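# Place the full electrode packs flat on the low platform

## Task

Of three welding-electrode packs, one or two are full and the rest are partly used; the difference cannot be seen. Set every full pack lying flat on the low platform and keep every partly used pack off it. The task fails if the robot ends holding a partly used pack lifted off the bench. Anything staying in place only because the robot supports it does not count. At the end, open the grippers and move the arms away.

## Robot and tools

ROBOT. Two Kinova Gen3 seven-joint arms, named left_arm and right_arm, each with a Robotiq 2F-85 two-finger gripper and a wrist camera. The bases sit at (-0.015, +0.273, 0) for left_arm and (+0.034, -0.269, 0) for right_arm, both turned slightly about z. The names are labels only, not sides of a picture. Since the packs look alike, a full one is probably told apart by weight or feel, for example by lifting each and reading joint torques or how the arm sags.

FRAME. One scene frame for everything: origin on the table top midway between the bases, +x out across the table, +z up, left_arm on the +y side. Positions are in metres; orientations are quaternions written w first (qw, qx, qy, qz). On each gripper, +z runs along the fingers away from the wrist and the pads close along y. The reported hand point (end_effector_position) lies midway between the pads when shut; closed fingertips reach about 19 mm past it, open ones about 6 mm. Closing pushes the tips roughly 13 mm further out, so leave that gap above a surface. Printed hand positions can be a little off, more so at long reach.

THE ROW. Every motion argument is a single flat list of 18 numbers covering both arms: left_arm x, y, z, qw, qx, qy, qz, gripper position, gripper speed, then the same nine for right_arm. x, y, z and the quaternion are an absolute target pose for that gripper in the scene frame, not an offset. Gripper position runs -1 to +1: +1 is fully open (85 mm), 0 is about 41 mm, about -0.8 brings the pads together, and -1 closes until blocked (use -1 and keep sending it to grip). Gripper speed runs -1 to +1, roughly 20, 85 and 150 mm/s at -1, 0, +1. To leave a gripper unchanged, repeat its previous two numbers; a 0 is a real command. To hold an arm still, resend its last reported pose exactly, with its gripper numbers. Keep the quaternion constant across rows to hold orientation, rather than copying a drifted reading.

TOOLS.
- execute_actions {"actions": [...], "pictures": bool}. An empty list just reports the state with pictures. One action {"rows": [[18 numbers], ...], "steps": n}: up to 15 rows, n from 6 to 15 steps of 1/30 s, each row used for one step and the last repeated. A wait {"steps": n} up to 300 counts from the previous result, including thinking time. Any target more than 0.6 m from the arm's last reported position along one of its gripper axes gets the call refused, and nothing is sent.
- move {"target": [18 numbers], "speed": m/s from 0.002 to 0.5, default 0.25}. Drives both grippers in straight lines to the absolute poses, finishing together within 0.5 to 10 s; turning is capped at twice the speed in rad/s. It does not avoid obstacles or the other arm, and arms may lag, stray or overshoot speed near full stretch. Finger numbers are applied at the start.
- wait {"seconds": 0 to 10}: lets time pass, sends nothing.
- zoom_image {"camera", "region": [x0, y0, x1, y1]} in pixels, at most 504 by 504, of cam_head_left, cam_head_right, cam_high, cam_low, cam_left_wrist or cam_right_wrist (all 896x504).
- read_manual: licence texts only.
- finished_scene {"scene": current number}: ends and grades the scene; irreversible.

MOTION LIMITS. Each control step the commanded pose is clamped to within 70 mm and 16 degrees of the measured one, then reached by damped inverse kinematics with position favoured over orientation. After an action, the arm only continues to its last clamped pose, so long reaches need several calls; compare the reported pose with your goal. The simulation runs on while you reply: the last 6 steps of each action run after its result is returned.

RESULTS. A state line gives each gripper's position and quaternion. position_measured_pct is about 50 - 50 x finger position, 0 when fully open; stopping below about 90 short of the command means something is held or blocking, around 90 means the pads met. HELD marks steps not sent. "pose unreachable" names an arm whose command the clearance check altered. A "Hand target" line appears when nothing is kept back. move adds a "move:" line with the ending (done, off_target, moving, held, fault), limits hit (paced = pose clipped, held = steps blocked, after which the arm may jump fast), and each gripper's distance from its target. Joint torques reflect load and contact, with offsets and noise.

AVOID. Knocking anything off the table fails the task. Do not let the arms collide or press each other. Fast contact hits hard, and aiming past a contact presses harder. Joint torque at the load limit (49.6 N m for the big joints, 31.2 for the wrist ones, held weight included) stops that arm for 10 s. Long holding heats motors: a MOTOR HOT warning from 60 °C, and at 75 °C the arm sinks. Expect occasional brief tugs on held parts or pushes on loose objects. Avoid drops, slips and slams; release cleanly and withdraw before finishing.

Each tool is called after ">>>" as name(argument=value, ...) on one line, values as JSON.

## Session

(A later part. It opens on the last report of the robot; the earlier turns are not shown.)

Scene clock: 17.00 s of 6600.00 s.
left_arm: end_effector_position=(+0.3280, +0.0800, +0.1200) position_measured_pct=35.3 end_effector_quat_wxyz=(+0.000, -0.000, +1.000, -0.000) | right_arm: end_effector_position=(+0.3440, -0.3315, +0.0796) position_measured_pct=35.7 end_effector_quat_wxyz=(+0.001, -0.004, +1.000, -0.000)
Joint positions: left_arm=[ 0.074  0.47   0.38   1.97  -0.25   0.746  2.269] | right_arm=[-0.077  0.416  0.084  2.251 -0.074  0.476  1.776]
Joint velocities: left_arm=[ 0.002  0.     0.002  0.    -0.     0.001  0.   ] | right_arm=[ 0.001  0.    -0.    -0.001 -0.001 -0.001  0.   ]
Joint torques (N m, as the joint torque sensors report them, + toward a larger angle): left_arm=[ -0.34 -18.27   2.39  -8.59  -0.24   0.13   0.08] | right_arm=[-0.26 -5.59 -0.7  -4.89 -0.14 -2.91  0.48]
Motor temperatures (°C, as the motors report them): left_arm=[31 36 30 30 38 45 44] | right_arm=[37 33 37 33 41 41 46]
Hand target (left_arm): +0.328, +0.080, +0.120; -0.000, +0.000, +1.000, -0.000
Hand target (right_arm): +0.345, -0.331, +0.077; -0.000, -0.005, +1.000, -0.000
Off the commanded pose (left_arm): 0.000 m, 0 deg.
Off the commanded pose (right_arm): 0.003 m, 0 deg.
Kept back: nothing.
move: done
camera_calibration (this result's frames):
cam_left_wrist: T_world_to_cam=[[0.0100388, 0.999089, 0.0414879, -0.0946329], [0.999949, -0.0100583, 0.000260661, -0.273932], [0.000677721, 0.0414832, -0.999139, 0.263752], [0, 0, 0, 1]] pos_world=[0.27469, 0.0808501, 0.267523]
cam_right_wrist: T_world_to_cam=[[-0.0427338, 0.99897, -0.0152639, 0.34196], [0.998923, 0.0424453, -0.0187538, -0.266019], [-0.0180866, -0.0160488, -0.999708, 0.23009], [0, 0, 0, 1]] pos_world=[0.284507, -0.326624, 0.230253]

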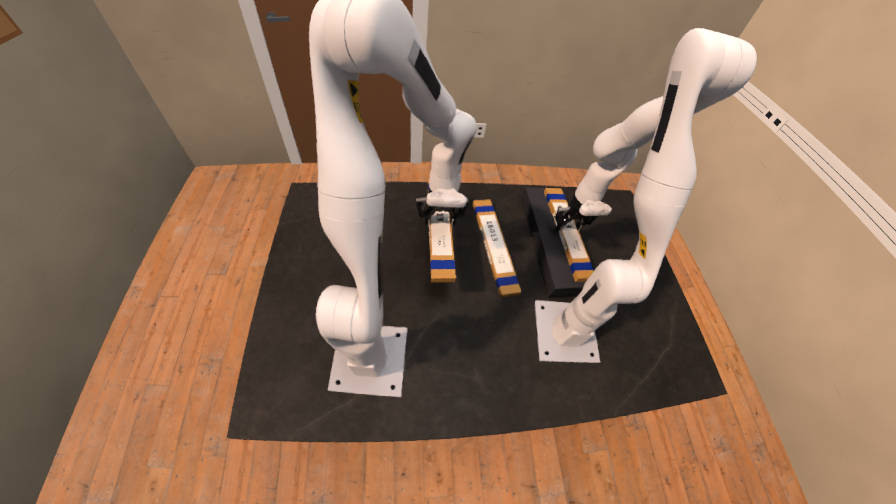

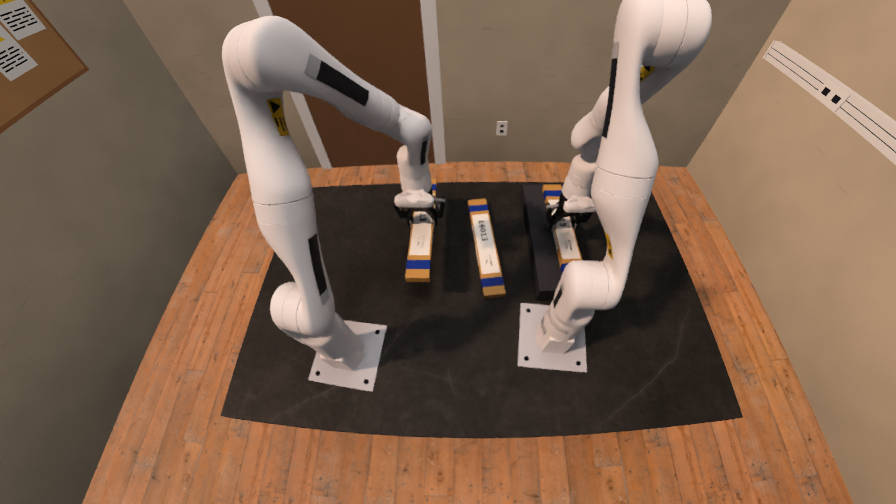

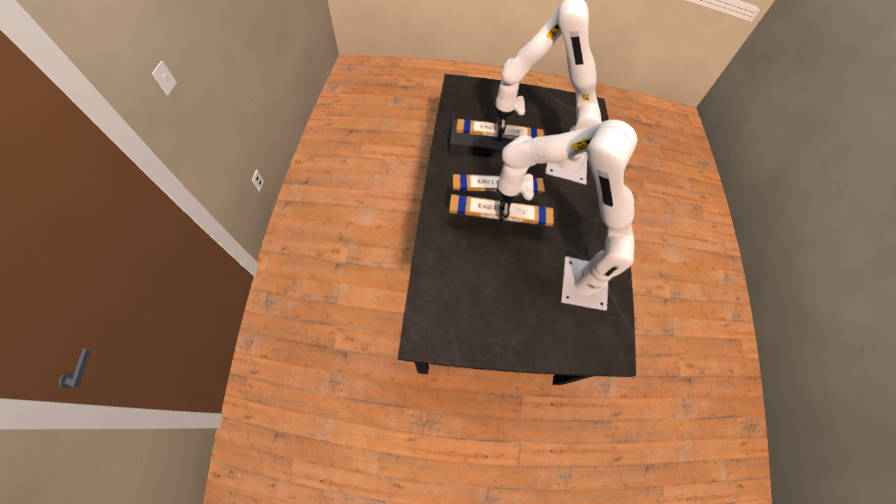

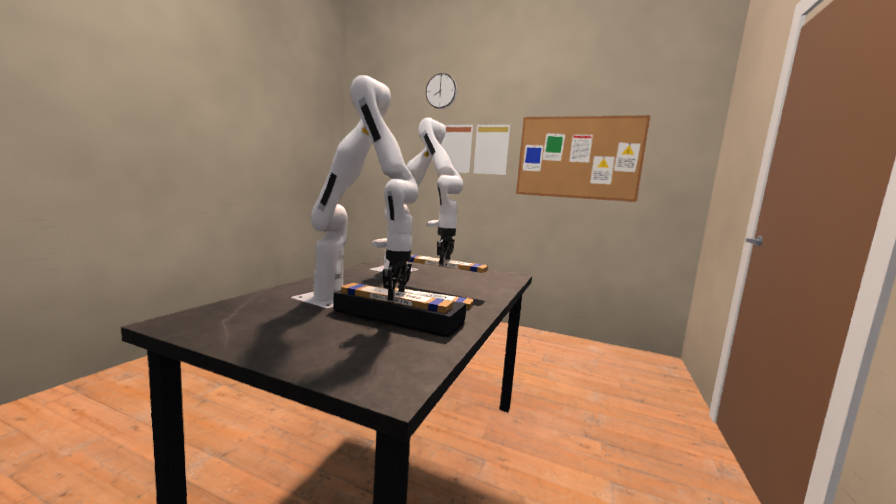

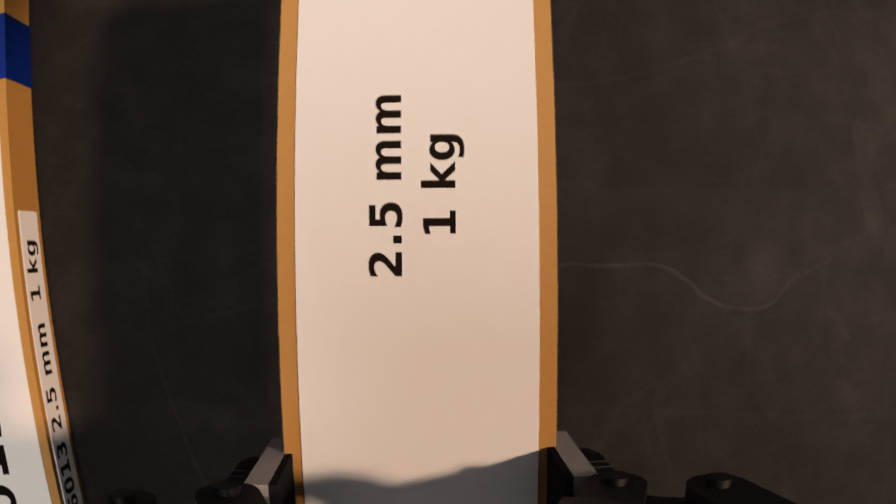

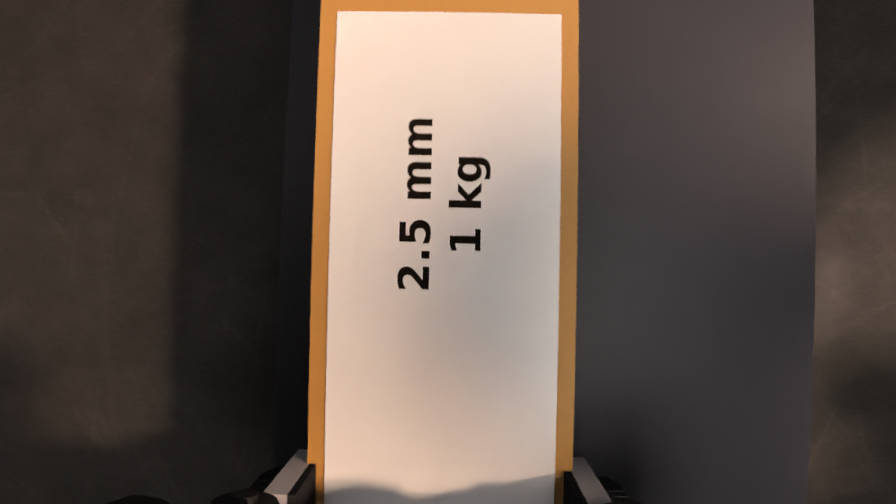

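>>> move(target=[0.328,0.08,0.12,0,0,1,0,-1,0,0.345,-0.343,0.081,0,0,1,0,-1,0], speed=0.04)

>>> move(target=[0.328,0.08,0.12,0,0,1,0,-1,0,0.345,-0.343,0.081,0,0,1,0,1,1])

>>> move(target=[0.328,0.03,0.12,0,0,1,0,-1,0,0.345,-0.343,0.13,0,0,1,0,1,1])

>>> move(target=[0.343,-0.263,0.115,0,0,1,0,-1,0,0.1,-0.65,0.2,0,0.4,0.917,0,1,1], speed=0.35)

Scene clock: 17.97 s of 6600.00 s.
left_arm: end_effector_position=(+0.3280, +0.0800, +0.1200) position_measured_pct=35.3 end_effector_quat_wxyz=(+0.000, -0.000, +1.000, -0.000) | right_arm: end_effector_position=(+0.3450, -0.3429, +0.0809) position_measured_pct=35.7 end_effector_quat_wxyz=(-0.000, -0.000, +1.000, -0.000)
Joint positions: left_arm=[ 0.074  0.47   0.38   1.97  -0.25   0.746  2.269] | right_arm=[-0.043  0.418  0.086  2.237 -0.074  0.489  1.803]
Joint velocities: left_arm=[-0.    -0.    -0.    -0.    -0.    -0.001  0.001] | right_arm=[ 0.002 -0.002  0.002 -0.002 -0.001  0.001  0.003]
Joint torques (N m, as the joint torque sensors report them, + toward a larger angle): left_arm=[ -0.54 -18.     2.5   -8.73  -0.14   0.19   0.03] | right_arm=[  0.07 -16.4    0.62  -5.26   0.13   0.03   0.66]
Motor temperatures (°C, as the motors report them): left_arm=[31 36 30 30 38 45 44] | right_arm=[37 33 37 33 41 41 46]
Hand target (left_arm): +0.328, +0.080, +0.120; +0.000, -0.000, +1.000, +0.000
Hand target (right_arm): +0.345, -0.343, +0.081; +0.000, -0.000, +1.000, -0.000
Off the commanded pose (left_arm): 0.000 m, 0 deg.
Off the commanded pose (right_arm): 0.000 m, 0 deg.
Kept back: nothing.
move: done
camera_calibration (this result's frames):
cam_left_wrist: T_world_to_cam=[[0.0100445, 0.999088, 0.041493, -0.0946339], [0.999949, -0.0100636, 0.000250752, -0.273927], [0.000668091, 0.0414883, -0.999139, 0.263749], [0, 0, 0, 1]] pos_world=[0.274688, 0.0808485, 0.267517]
cam_right_wrist: T_world_to_cam=[[-0.0342731, 0.999302, -0.0148859, 0.350593], [0.999213, 0.0339647, -0.0204961, -0.269395], [-0.0199762, -0.0155767, -0.999679, 0.232076], [0, 0, 0, 1]] pos_world=[0.285835, -0.337583, 0.231699]

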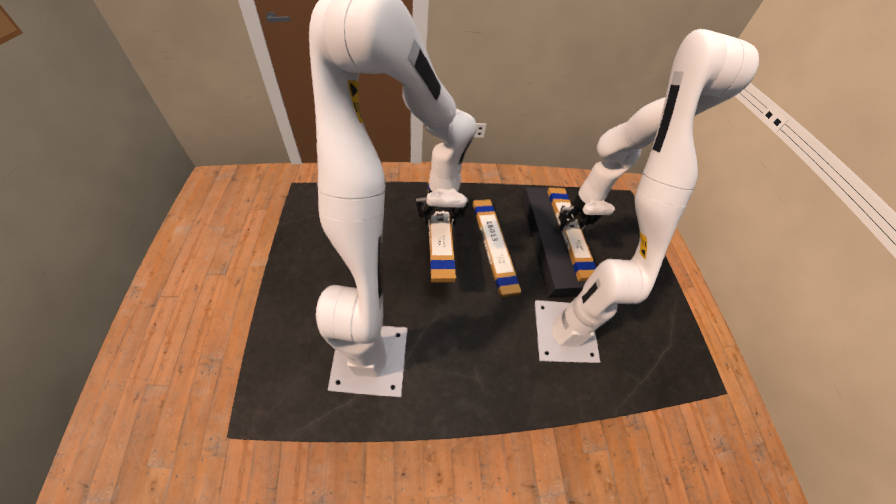

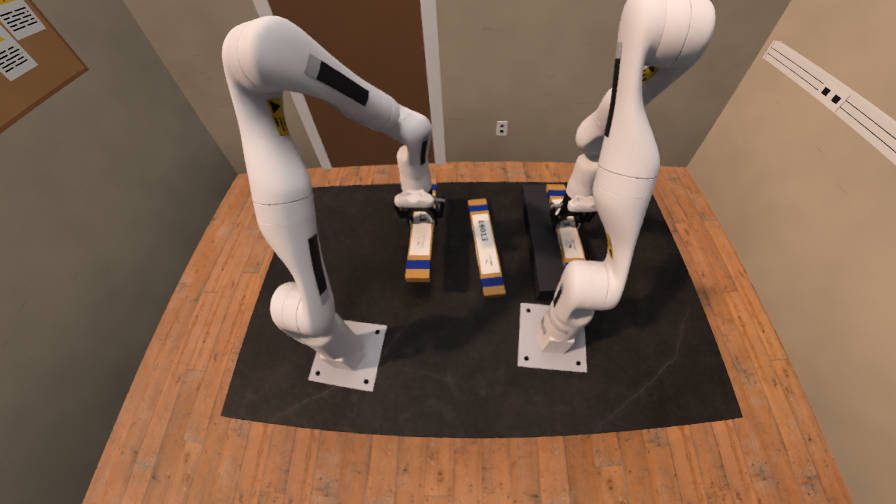

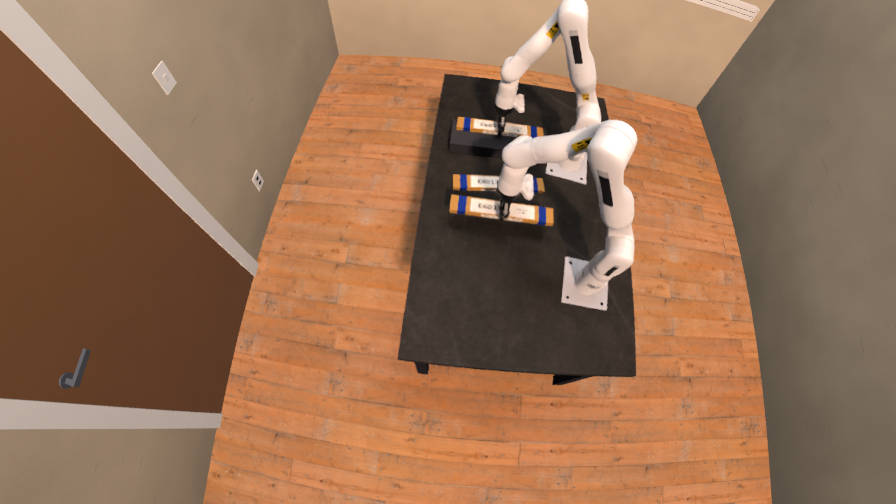

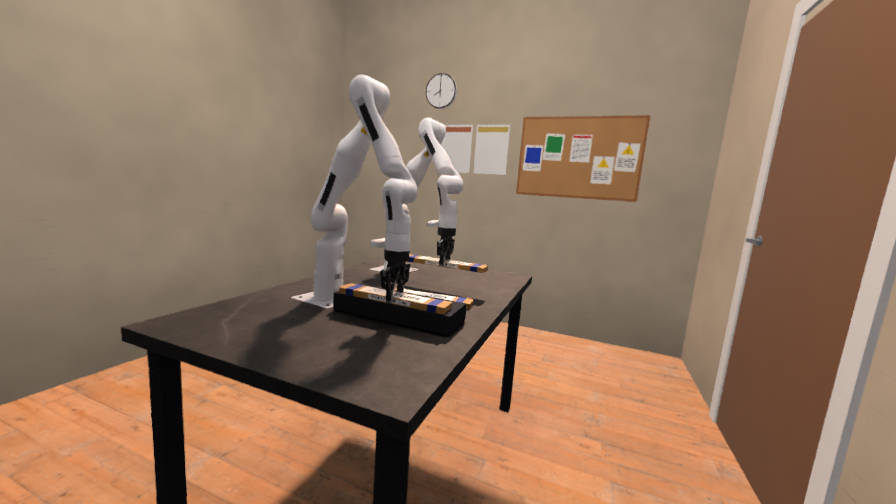

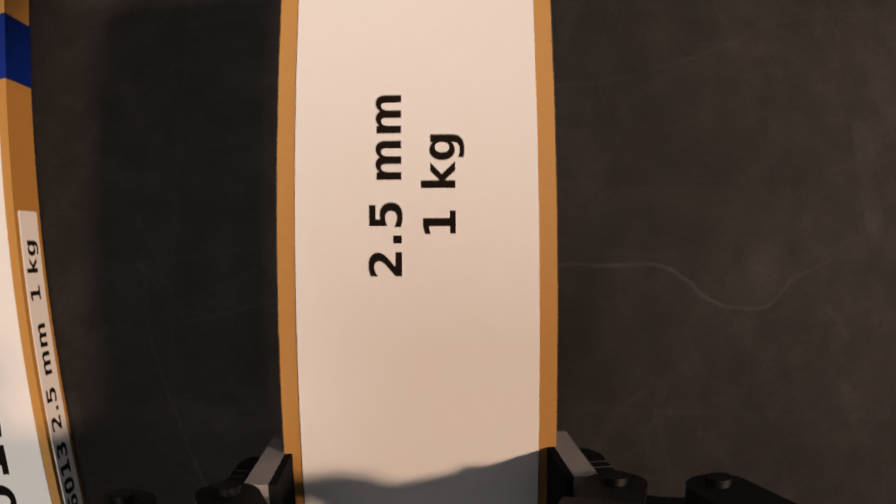

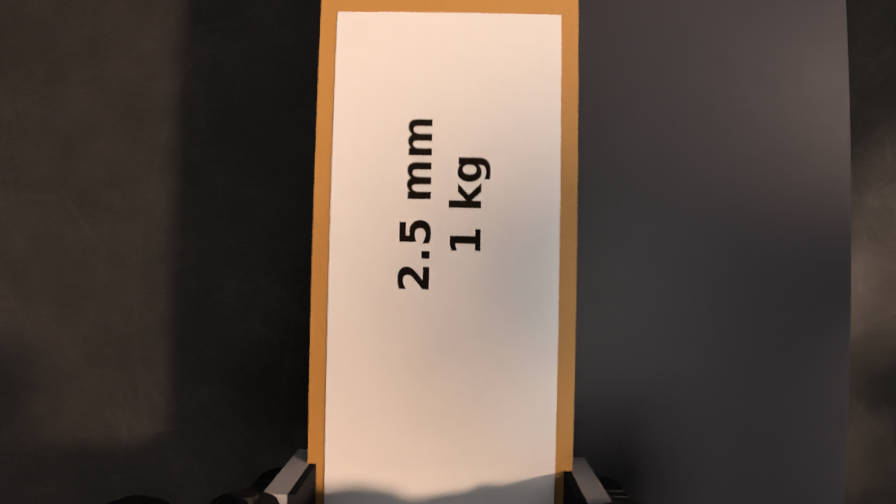

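Scene clock: 18.67 s of 6600.00 s.
left_arm: end_effector_position=(+0.3280, +0.0800, +0.1200) position_measured_pct=35.3 end_effector_quat_wxyz=(+0.000, -0.000, +1.000, -0.000) | right_arm: end_effector_position=(+0.3450, -0.3430, +0.0810) position_measured_pct=0.0 end_effector_quat_wxyz=(+0.000, -0.000, +1.000, -0.000)
Joint positions: left_arm=[ 0.074  0.47   0.38   1.97  -0.25   0.746  2.269] | right_arm=[-0.043  0.418  0.086  2.237 -0.075  0.489  1.803]
Joint velocities: left_arm=[ 0.003 -0.001 -0.001 -0.     0.    -0.001  0.001] | right_arm=[ 0.001 -0.001 -0.    -0.001  0.     0.001 -0.001]
Joint torques (N m, as the joint torque sensors report them, + toward a larger angle): left_arm=[ -0.49 -18.1    2.42  -8.58  -0.07  -0.02   0.08] | right_arm=[  0.21 -13.1    0.43  -3.61   0.23   0.09   0.48]
Motor temperatures (°C, as the motors report them): left_arm=[31 36 30 30 38 45 44] | right_arm=[37 33 37 33 41 41 46]
Hand target (left_arm): +0.328, +0.080, +0.120; +0.000, -0.000, +1.000, +0.000
Hand target (right_arm): +0.345, -0.343, +0.081; +0.000, -0.000, +1.000, -0.000
Off the commanded pose (left_arm): 0.000 m, 0 deg.
Off the commanded pose (right_arm): 0.000 m, 0 deg.
Kept back: nothing.
move: done
camera_calibration (this result's frames):
cam_left_wrist: T_world_to_cam=[[0.0100445, 0.999088, 0.0414928, -0.0946339], [0.999949, -0.0100636, 0.000250898, -0.273927], [0.000668235, 0.0414882, -0.999139, 0.263749], [0, 0, 0, 1]] pos_world=[0.274688, 0.0808484, 0.267517]
cam_right_wrist: T_world_to_cam=[[-0.0338206, 0.999317, -0.0148596, 0.350568], [0.999232, 0.0335159, -0.0202941, -0.269589], [-0.0197822, -0.0155345, -0.999684, 0.232098], [0, 0, 0, 1]] pos_world=[0.28583, -0.337687, 0.231763]

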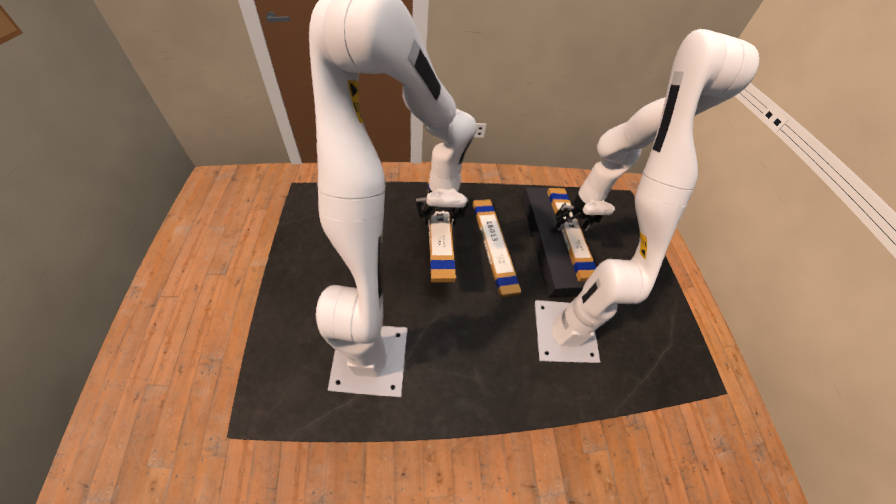

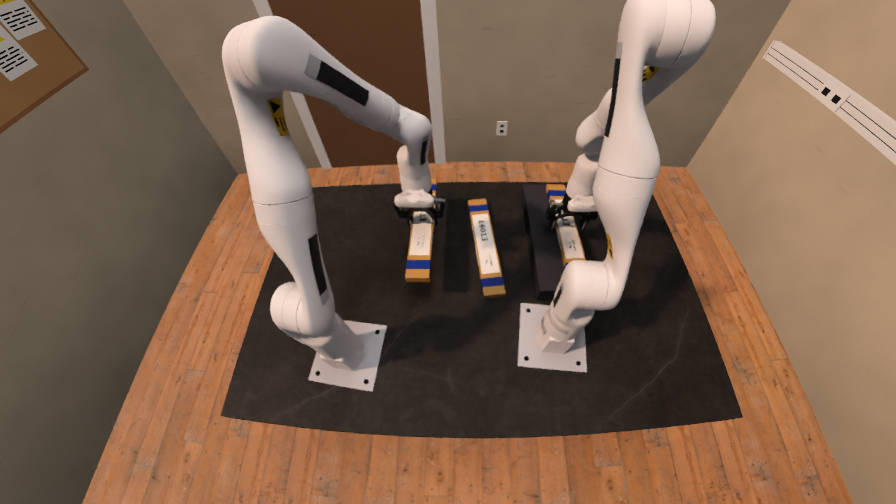

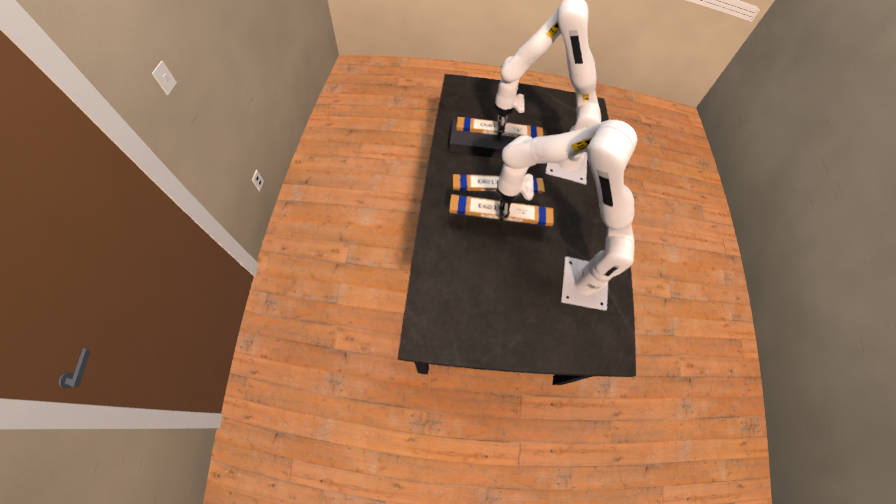

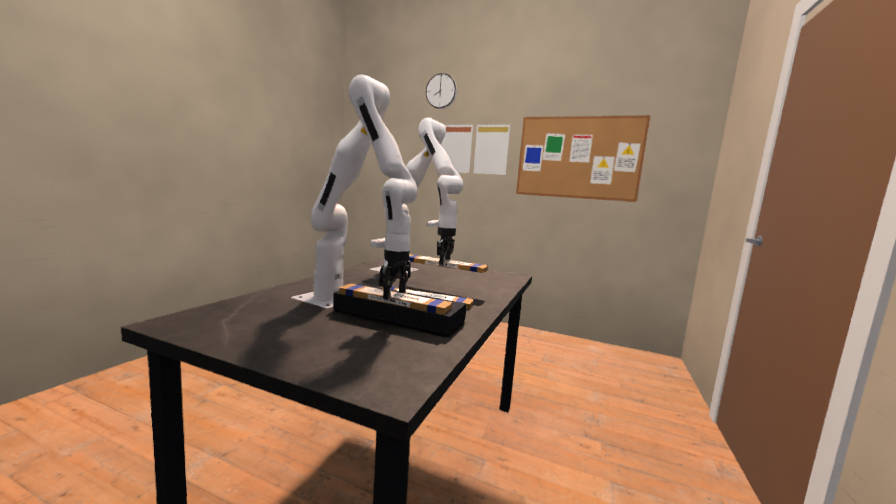

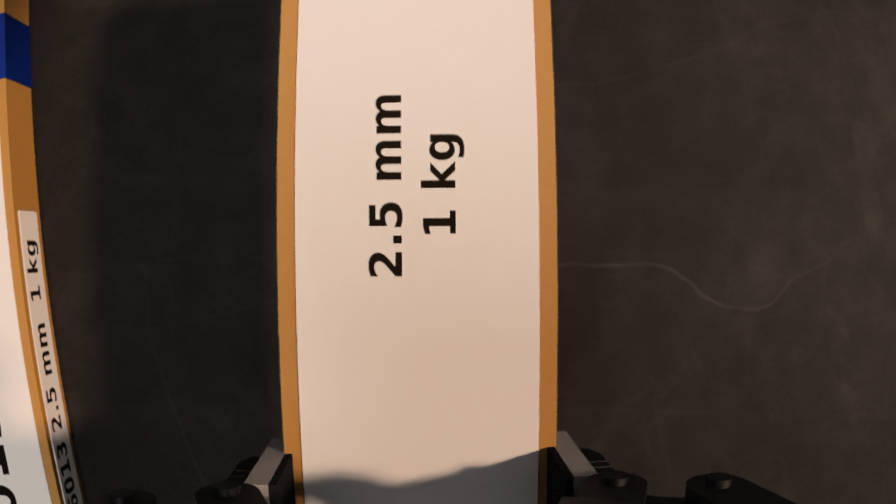

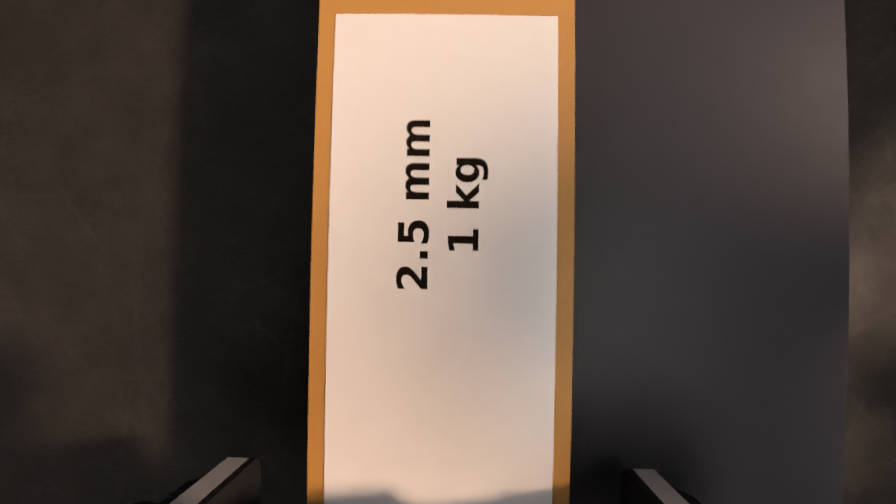

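Scene clock: 19.43 s of 6600.00 s.
left_arm: end_effector_position=(+0.3282, +0.0304, +0.1203) position_measured_pct=35.3 end_effector_quat_wxyz=(+0.000, -0.000, +1.000, -0.000) | right_arm: end_effector_position=(+0.3448, -0.3429, +0.1298) position_measured_pct=0.0 end_effector_quat_wxyz=(-0.000, -0.000, +1.000, +0.000)
Joint positions: left_arm=[ 0.193  0.517  0.377  1.883 -0.259  0.789  2.378] | right_arm=[-0.062  0.297  0.106  2.177 -0.051  0.67   1.781]
Joint velocities: left_arm=[ 0.005  0.004  0.004  0.    -0.002  0.001  0.003] | right_arm=[-0.002 -0.008 -0.    -0.002  0.001  0.     0.001]
Joint torques (N m, as the joint torque sensors report them, + toward a larger angle): left_arm=[ -0.65 -19.71   2.88  -9.08  -0.16   0.07  -0.14] | right_arm=[  0.45 -12.17   0.38  -4.93   0.17   0.     0.53]
Motor temperatures (°C, as the motors report them): left_arm=[31 36 30 30 38 45 44] | right_arm=[37 33 37 33 41 41 46]
Hand target (left_arm): +0.328, +0.030, +0.120; -0.000, +0.000, +1.000, +0.000
Hand target (right_arm): +0.345, -0.343, +0.130; +0.000, -0.000, +1.000, +0.000
Off the commanded pose (left_arm): 0.000 m, 0 deg.
Off the commanded pose (right_arm): 0.000 m, 0 deg.
Kept back: nothing.
move: done
camera_calibration (this result's frames):
cam_left_wrist: T_world_to_cam=[[0.00931493, 0.999099, 0.0414034, -0.044801], [0.999956, -0.00934392, 0.000506845, -0.274639], [0.000893259, 0.0413969, -0.999142, 0.265986], [0, 0, 0, 1]] pos_world=[0.274806, 0.0311835, 0.267752]
cam_right_wrist: T_world_to_cam=[[-0.0339409, 0.999322, -0.0142613, 0.351135], [0.999213, 0.0336374, -0.0210083, -0.268266], [-0.0205143, -0.0149631, -0.999678, 0.281295], [0, 0, 0, 1]] pos_world=[0.285743, -0.337665, 0.280576]

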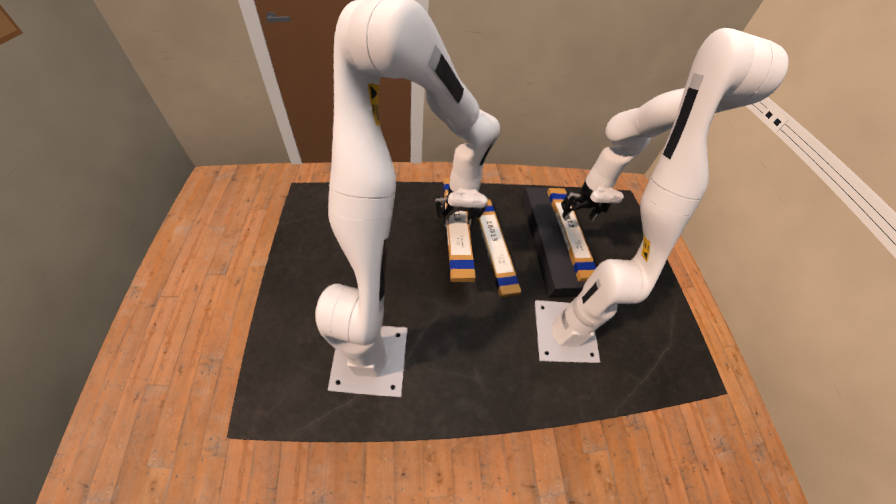

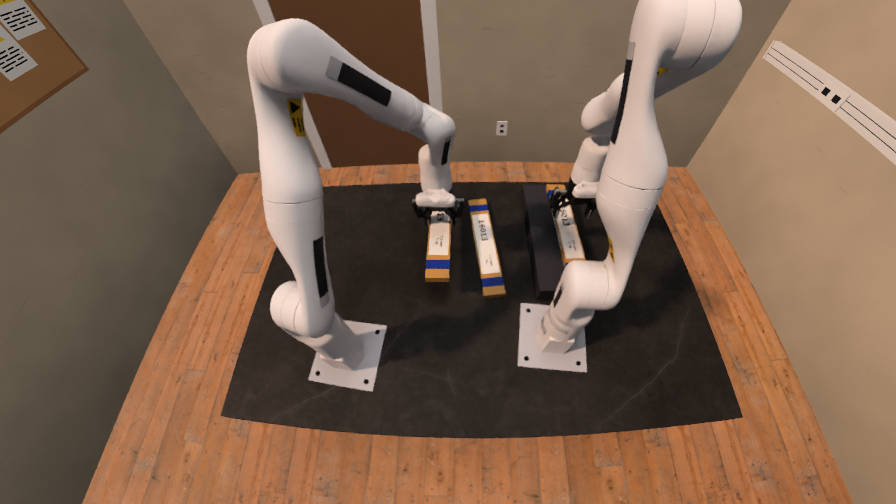

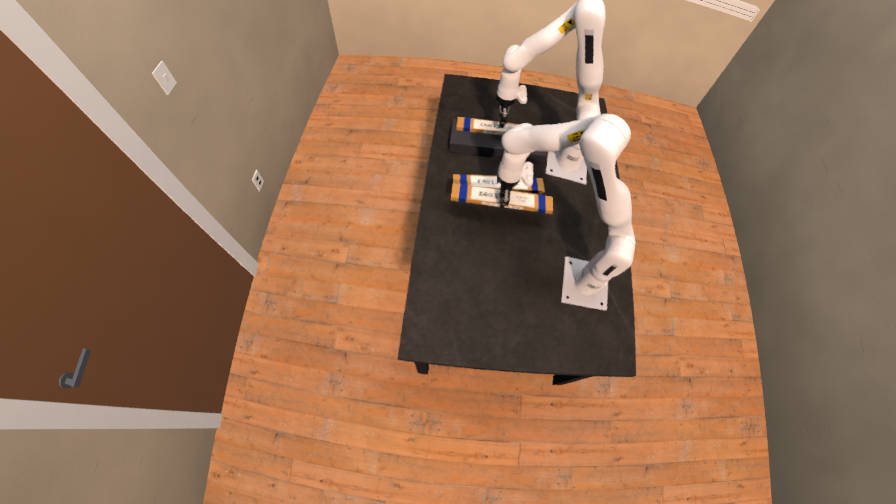

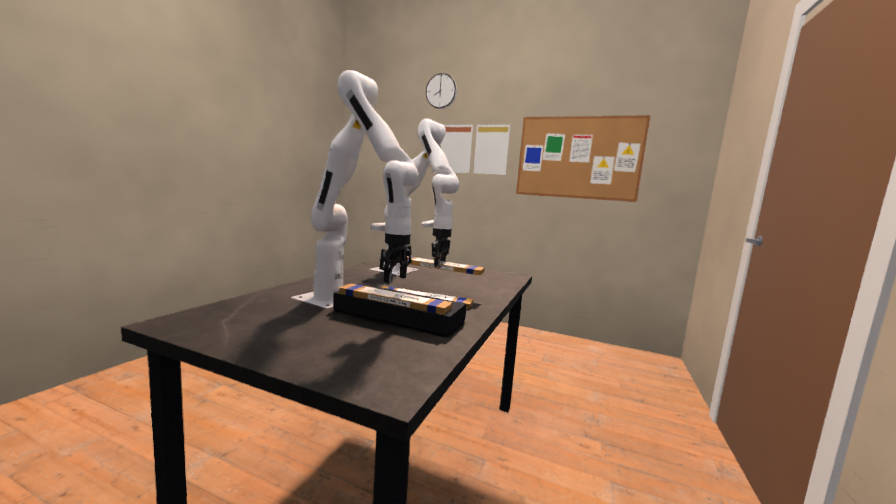

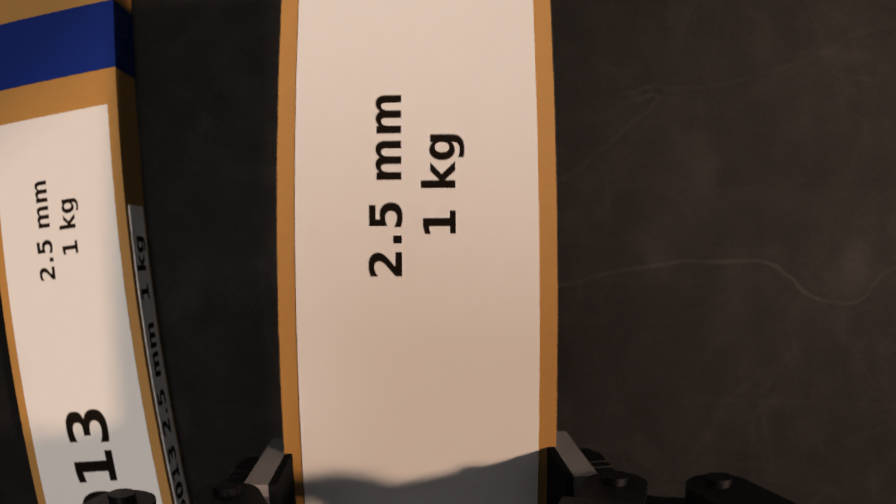

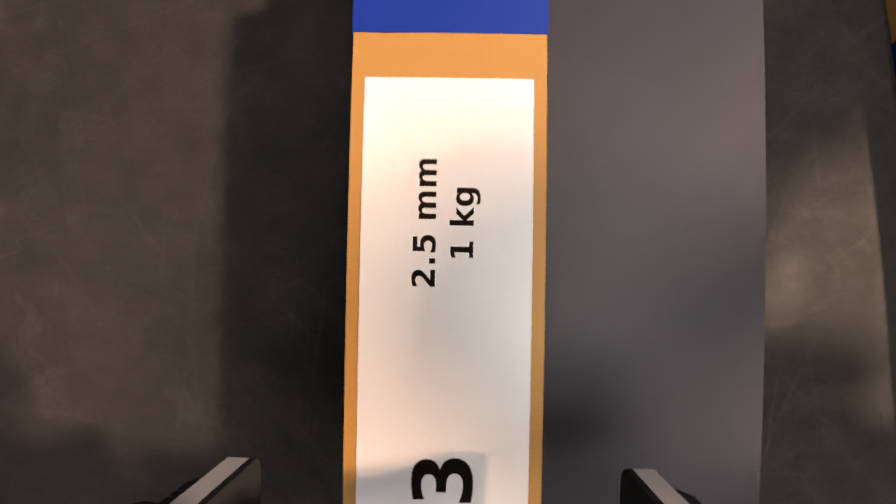

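Scene clock: 21.23 s of 6600.00 s.
left_arm: end_effector_position=(+0.3427, -0.2629, +0.1162) position_measured_pct=35.3 end_effector_quat_wxyz=(-0.000, +0.000, +1.000, -0.001) | right_arm: end_effector_position=(+0.1002, -0.6506, +0.2002) position_measured_pct=0.0 end_effector_quat_wxyz=(+0.001, +0.399, +0.917, -0.001)
Joint positions: left_arm=[ 0.704  0.984  0.368  0.939 -0.318  1.266  2.68 ] | right_arm=[ 0.77   0.336  0.572  1.878 -0.217  0.985  2.316]
Joint velocities: left_arm=[ 0.004  0.01   0.    -0.002  0.     0.002 -0.   ] | right_arm=[ 0.003  0.004  0.001  0.    -0.001  0.     0.003]
Joint torques (N m, as the joint torque sensors report them, + toward a larger angle): left_arm=[ -0.13 -31.61   3.76 -11.51  -0.18   0.05   0.11] | right_arm=[  0.23 -13.3    1.72  -6.84   0.28  -0.09   0.25]
Motor temperatures (°C, as the motors report them): left_arm=[31 36 30 30 38 45 44] | right_arm=[37 33 37 33 41 41 46]
Hand target (left_arm): +0.342, -0.263, +0.116; -0.001, +0.001, +1.000, -0.000
Hand target (right_arm): +0.100, -0.651, +0.200; +0.001, +0.399, +0.917, -0.001
Off the commanded pose (left_arm): 0.001 m, 0 deg.
Off the commanded pose (right_arm): 0.001 m, 0 deg.
Kept back: nothing.
move: done
camera_calibration (this result's frames):
cam_left_wrist: T_world_to_cam=[[0.0109852, 0.999123, 0.040414, 0.247756], [0.99994, -0.0109741, -0.000496842, -0.292252], [-0.0000528988, 0.040417, -0.999183, 0.274179], [0, 0, 0, 1]] pos_world=[0.289527, -0.261828, 0.263797]
cam_right_wrist: T_world_to_cam=[[0.70857, 0.705456, -0.016142, 0.386097], [0.705255, -0.708754, -0.0168181, -0.466432], [-0.0233051, 0.000532596, -0.999728, 0.352483], [0, 0, 0, 1]] pos_world=[0.0635915, -0.603147, 0.350775]

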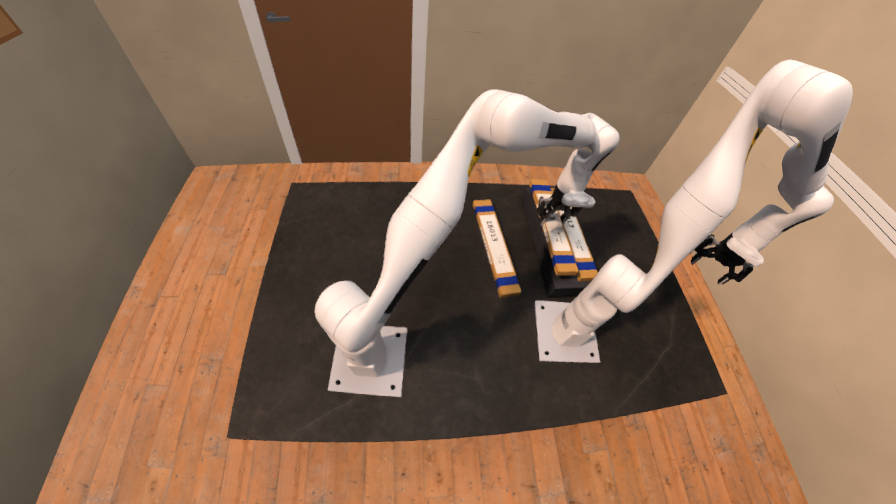

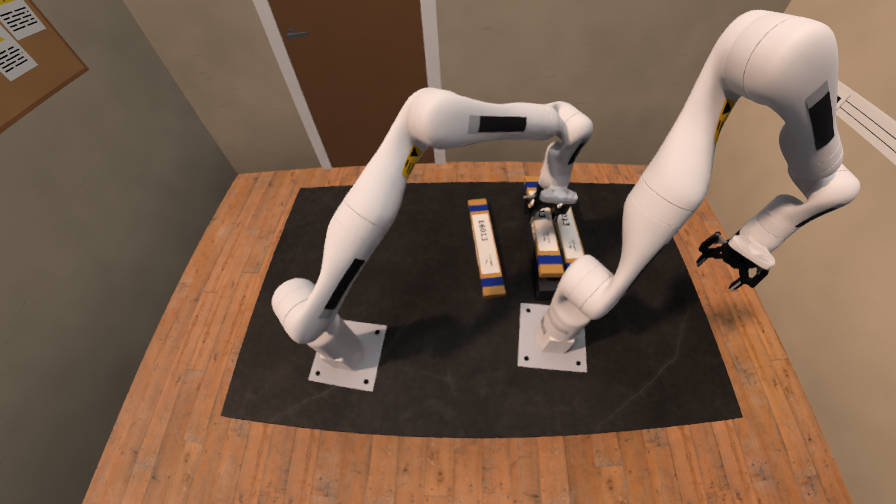

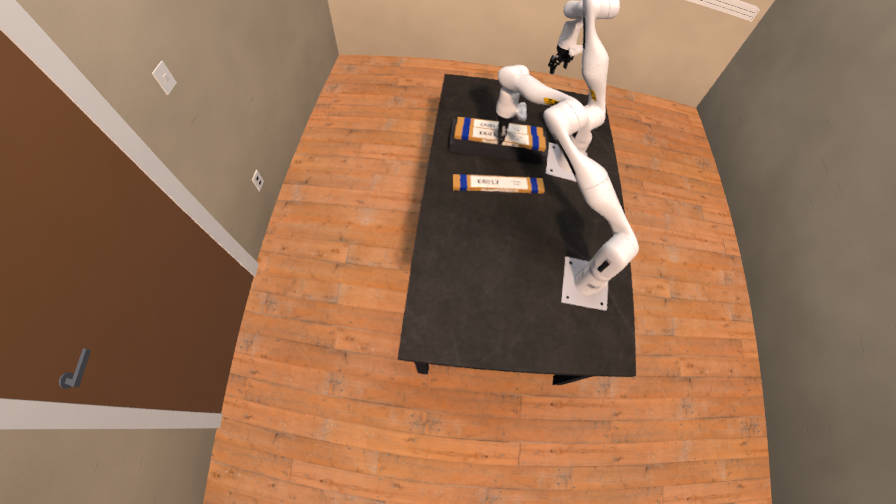

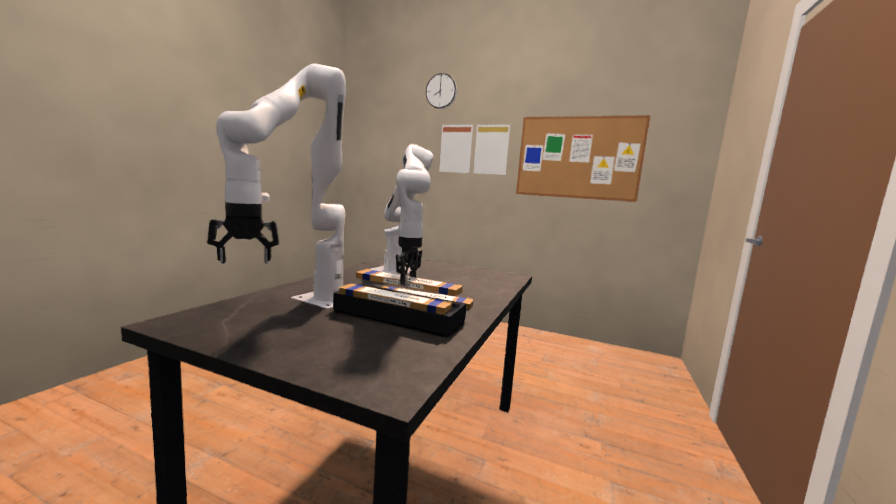

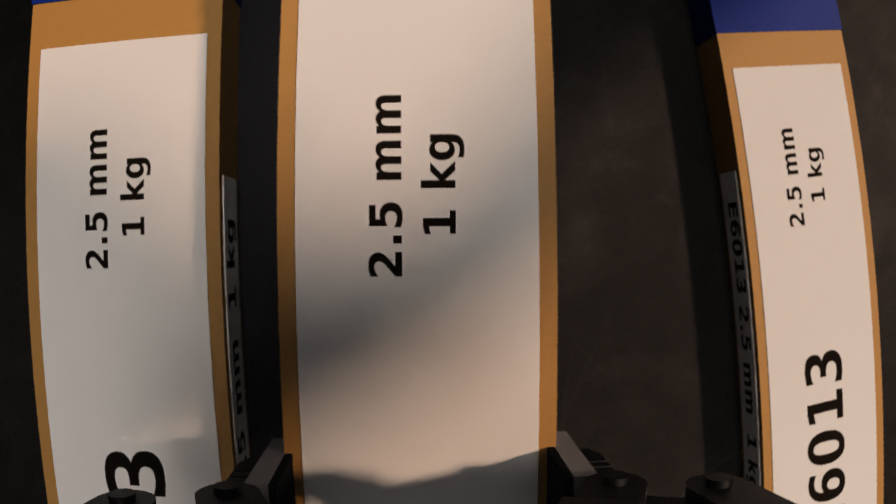

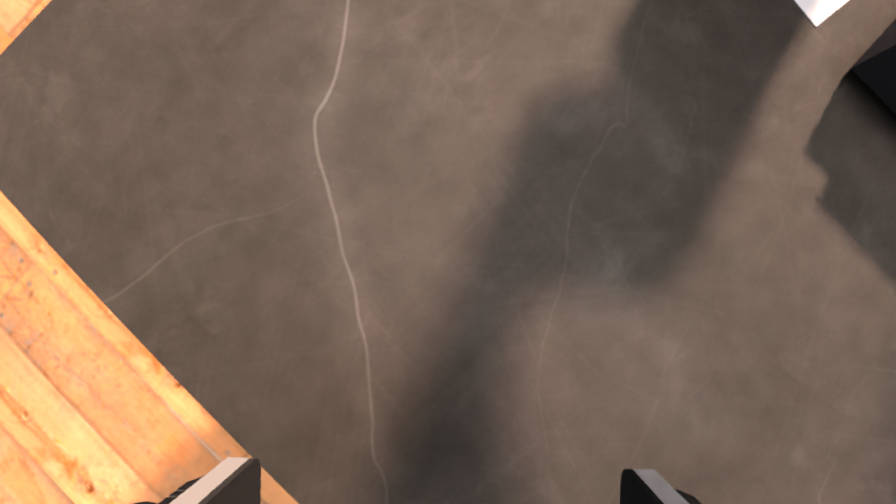

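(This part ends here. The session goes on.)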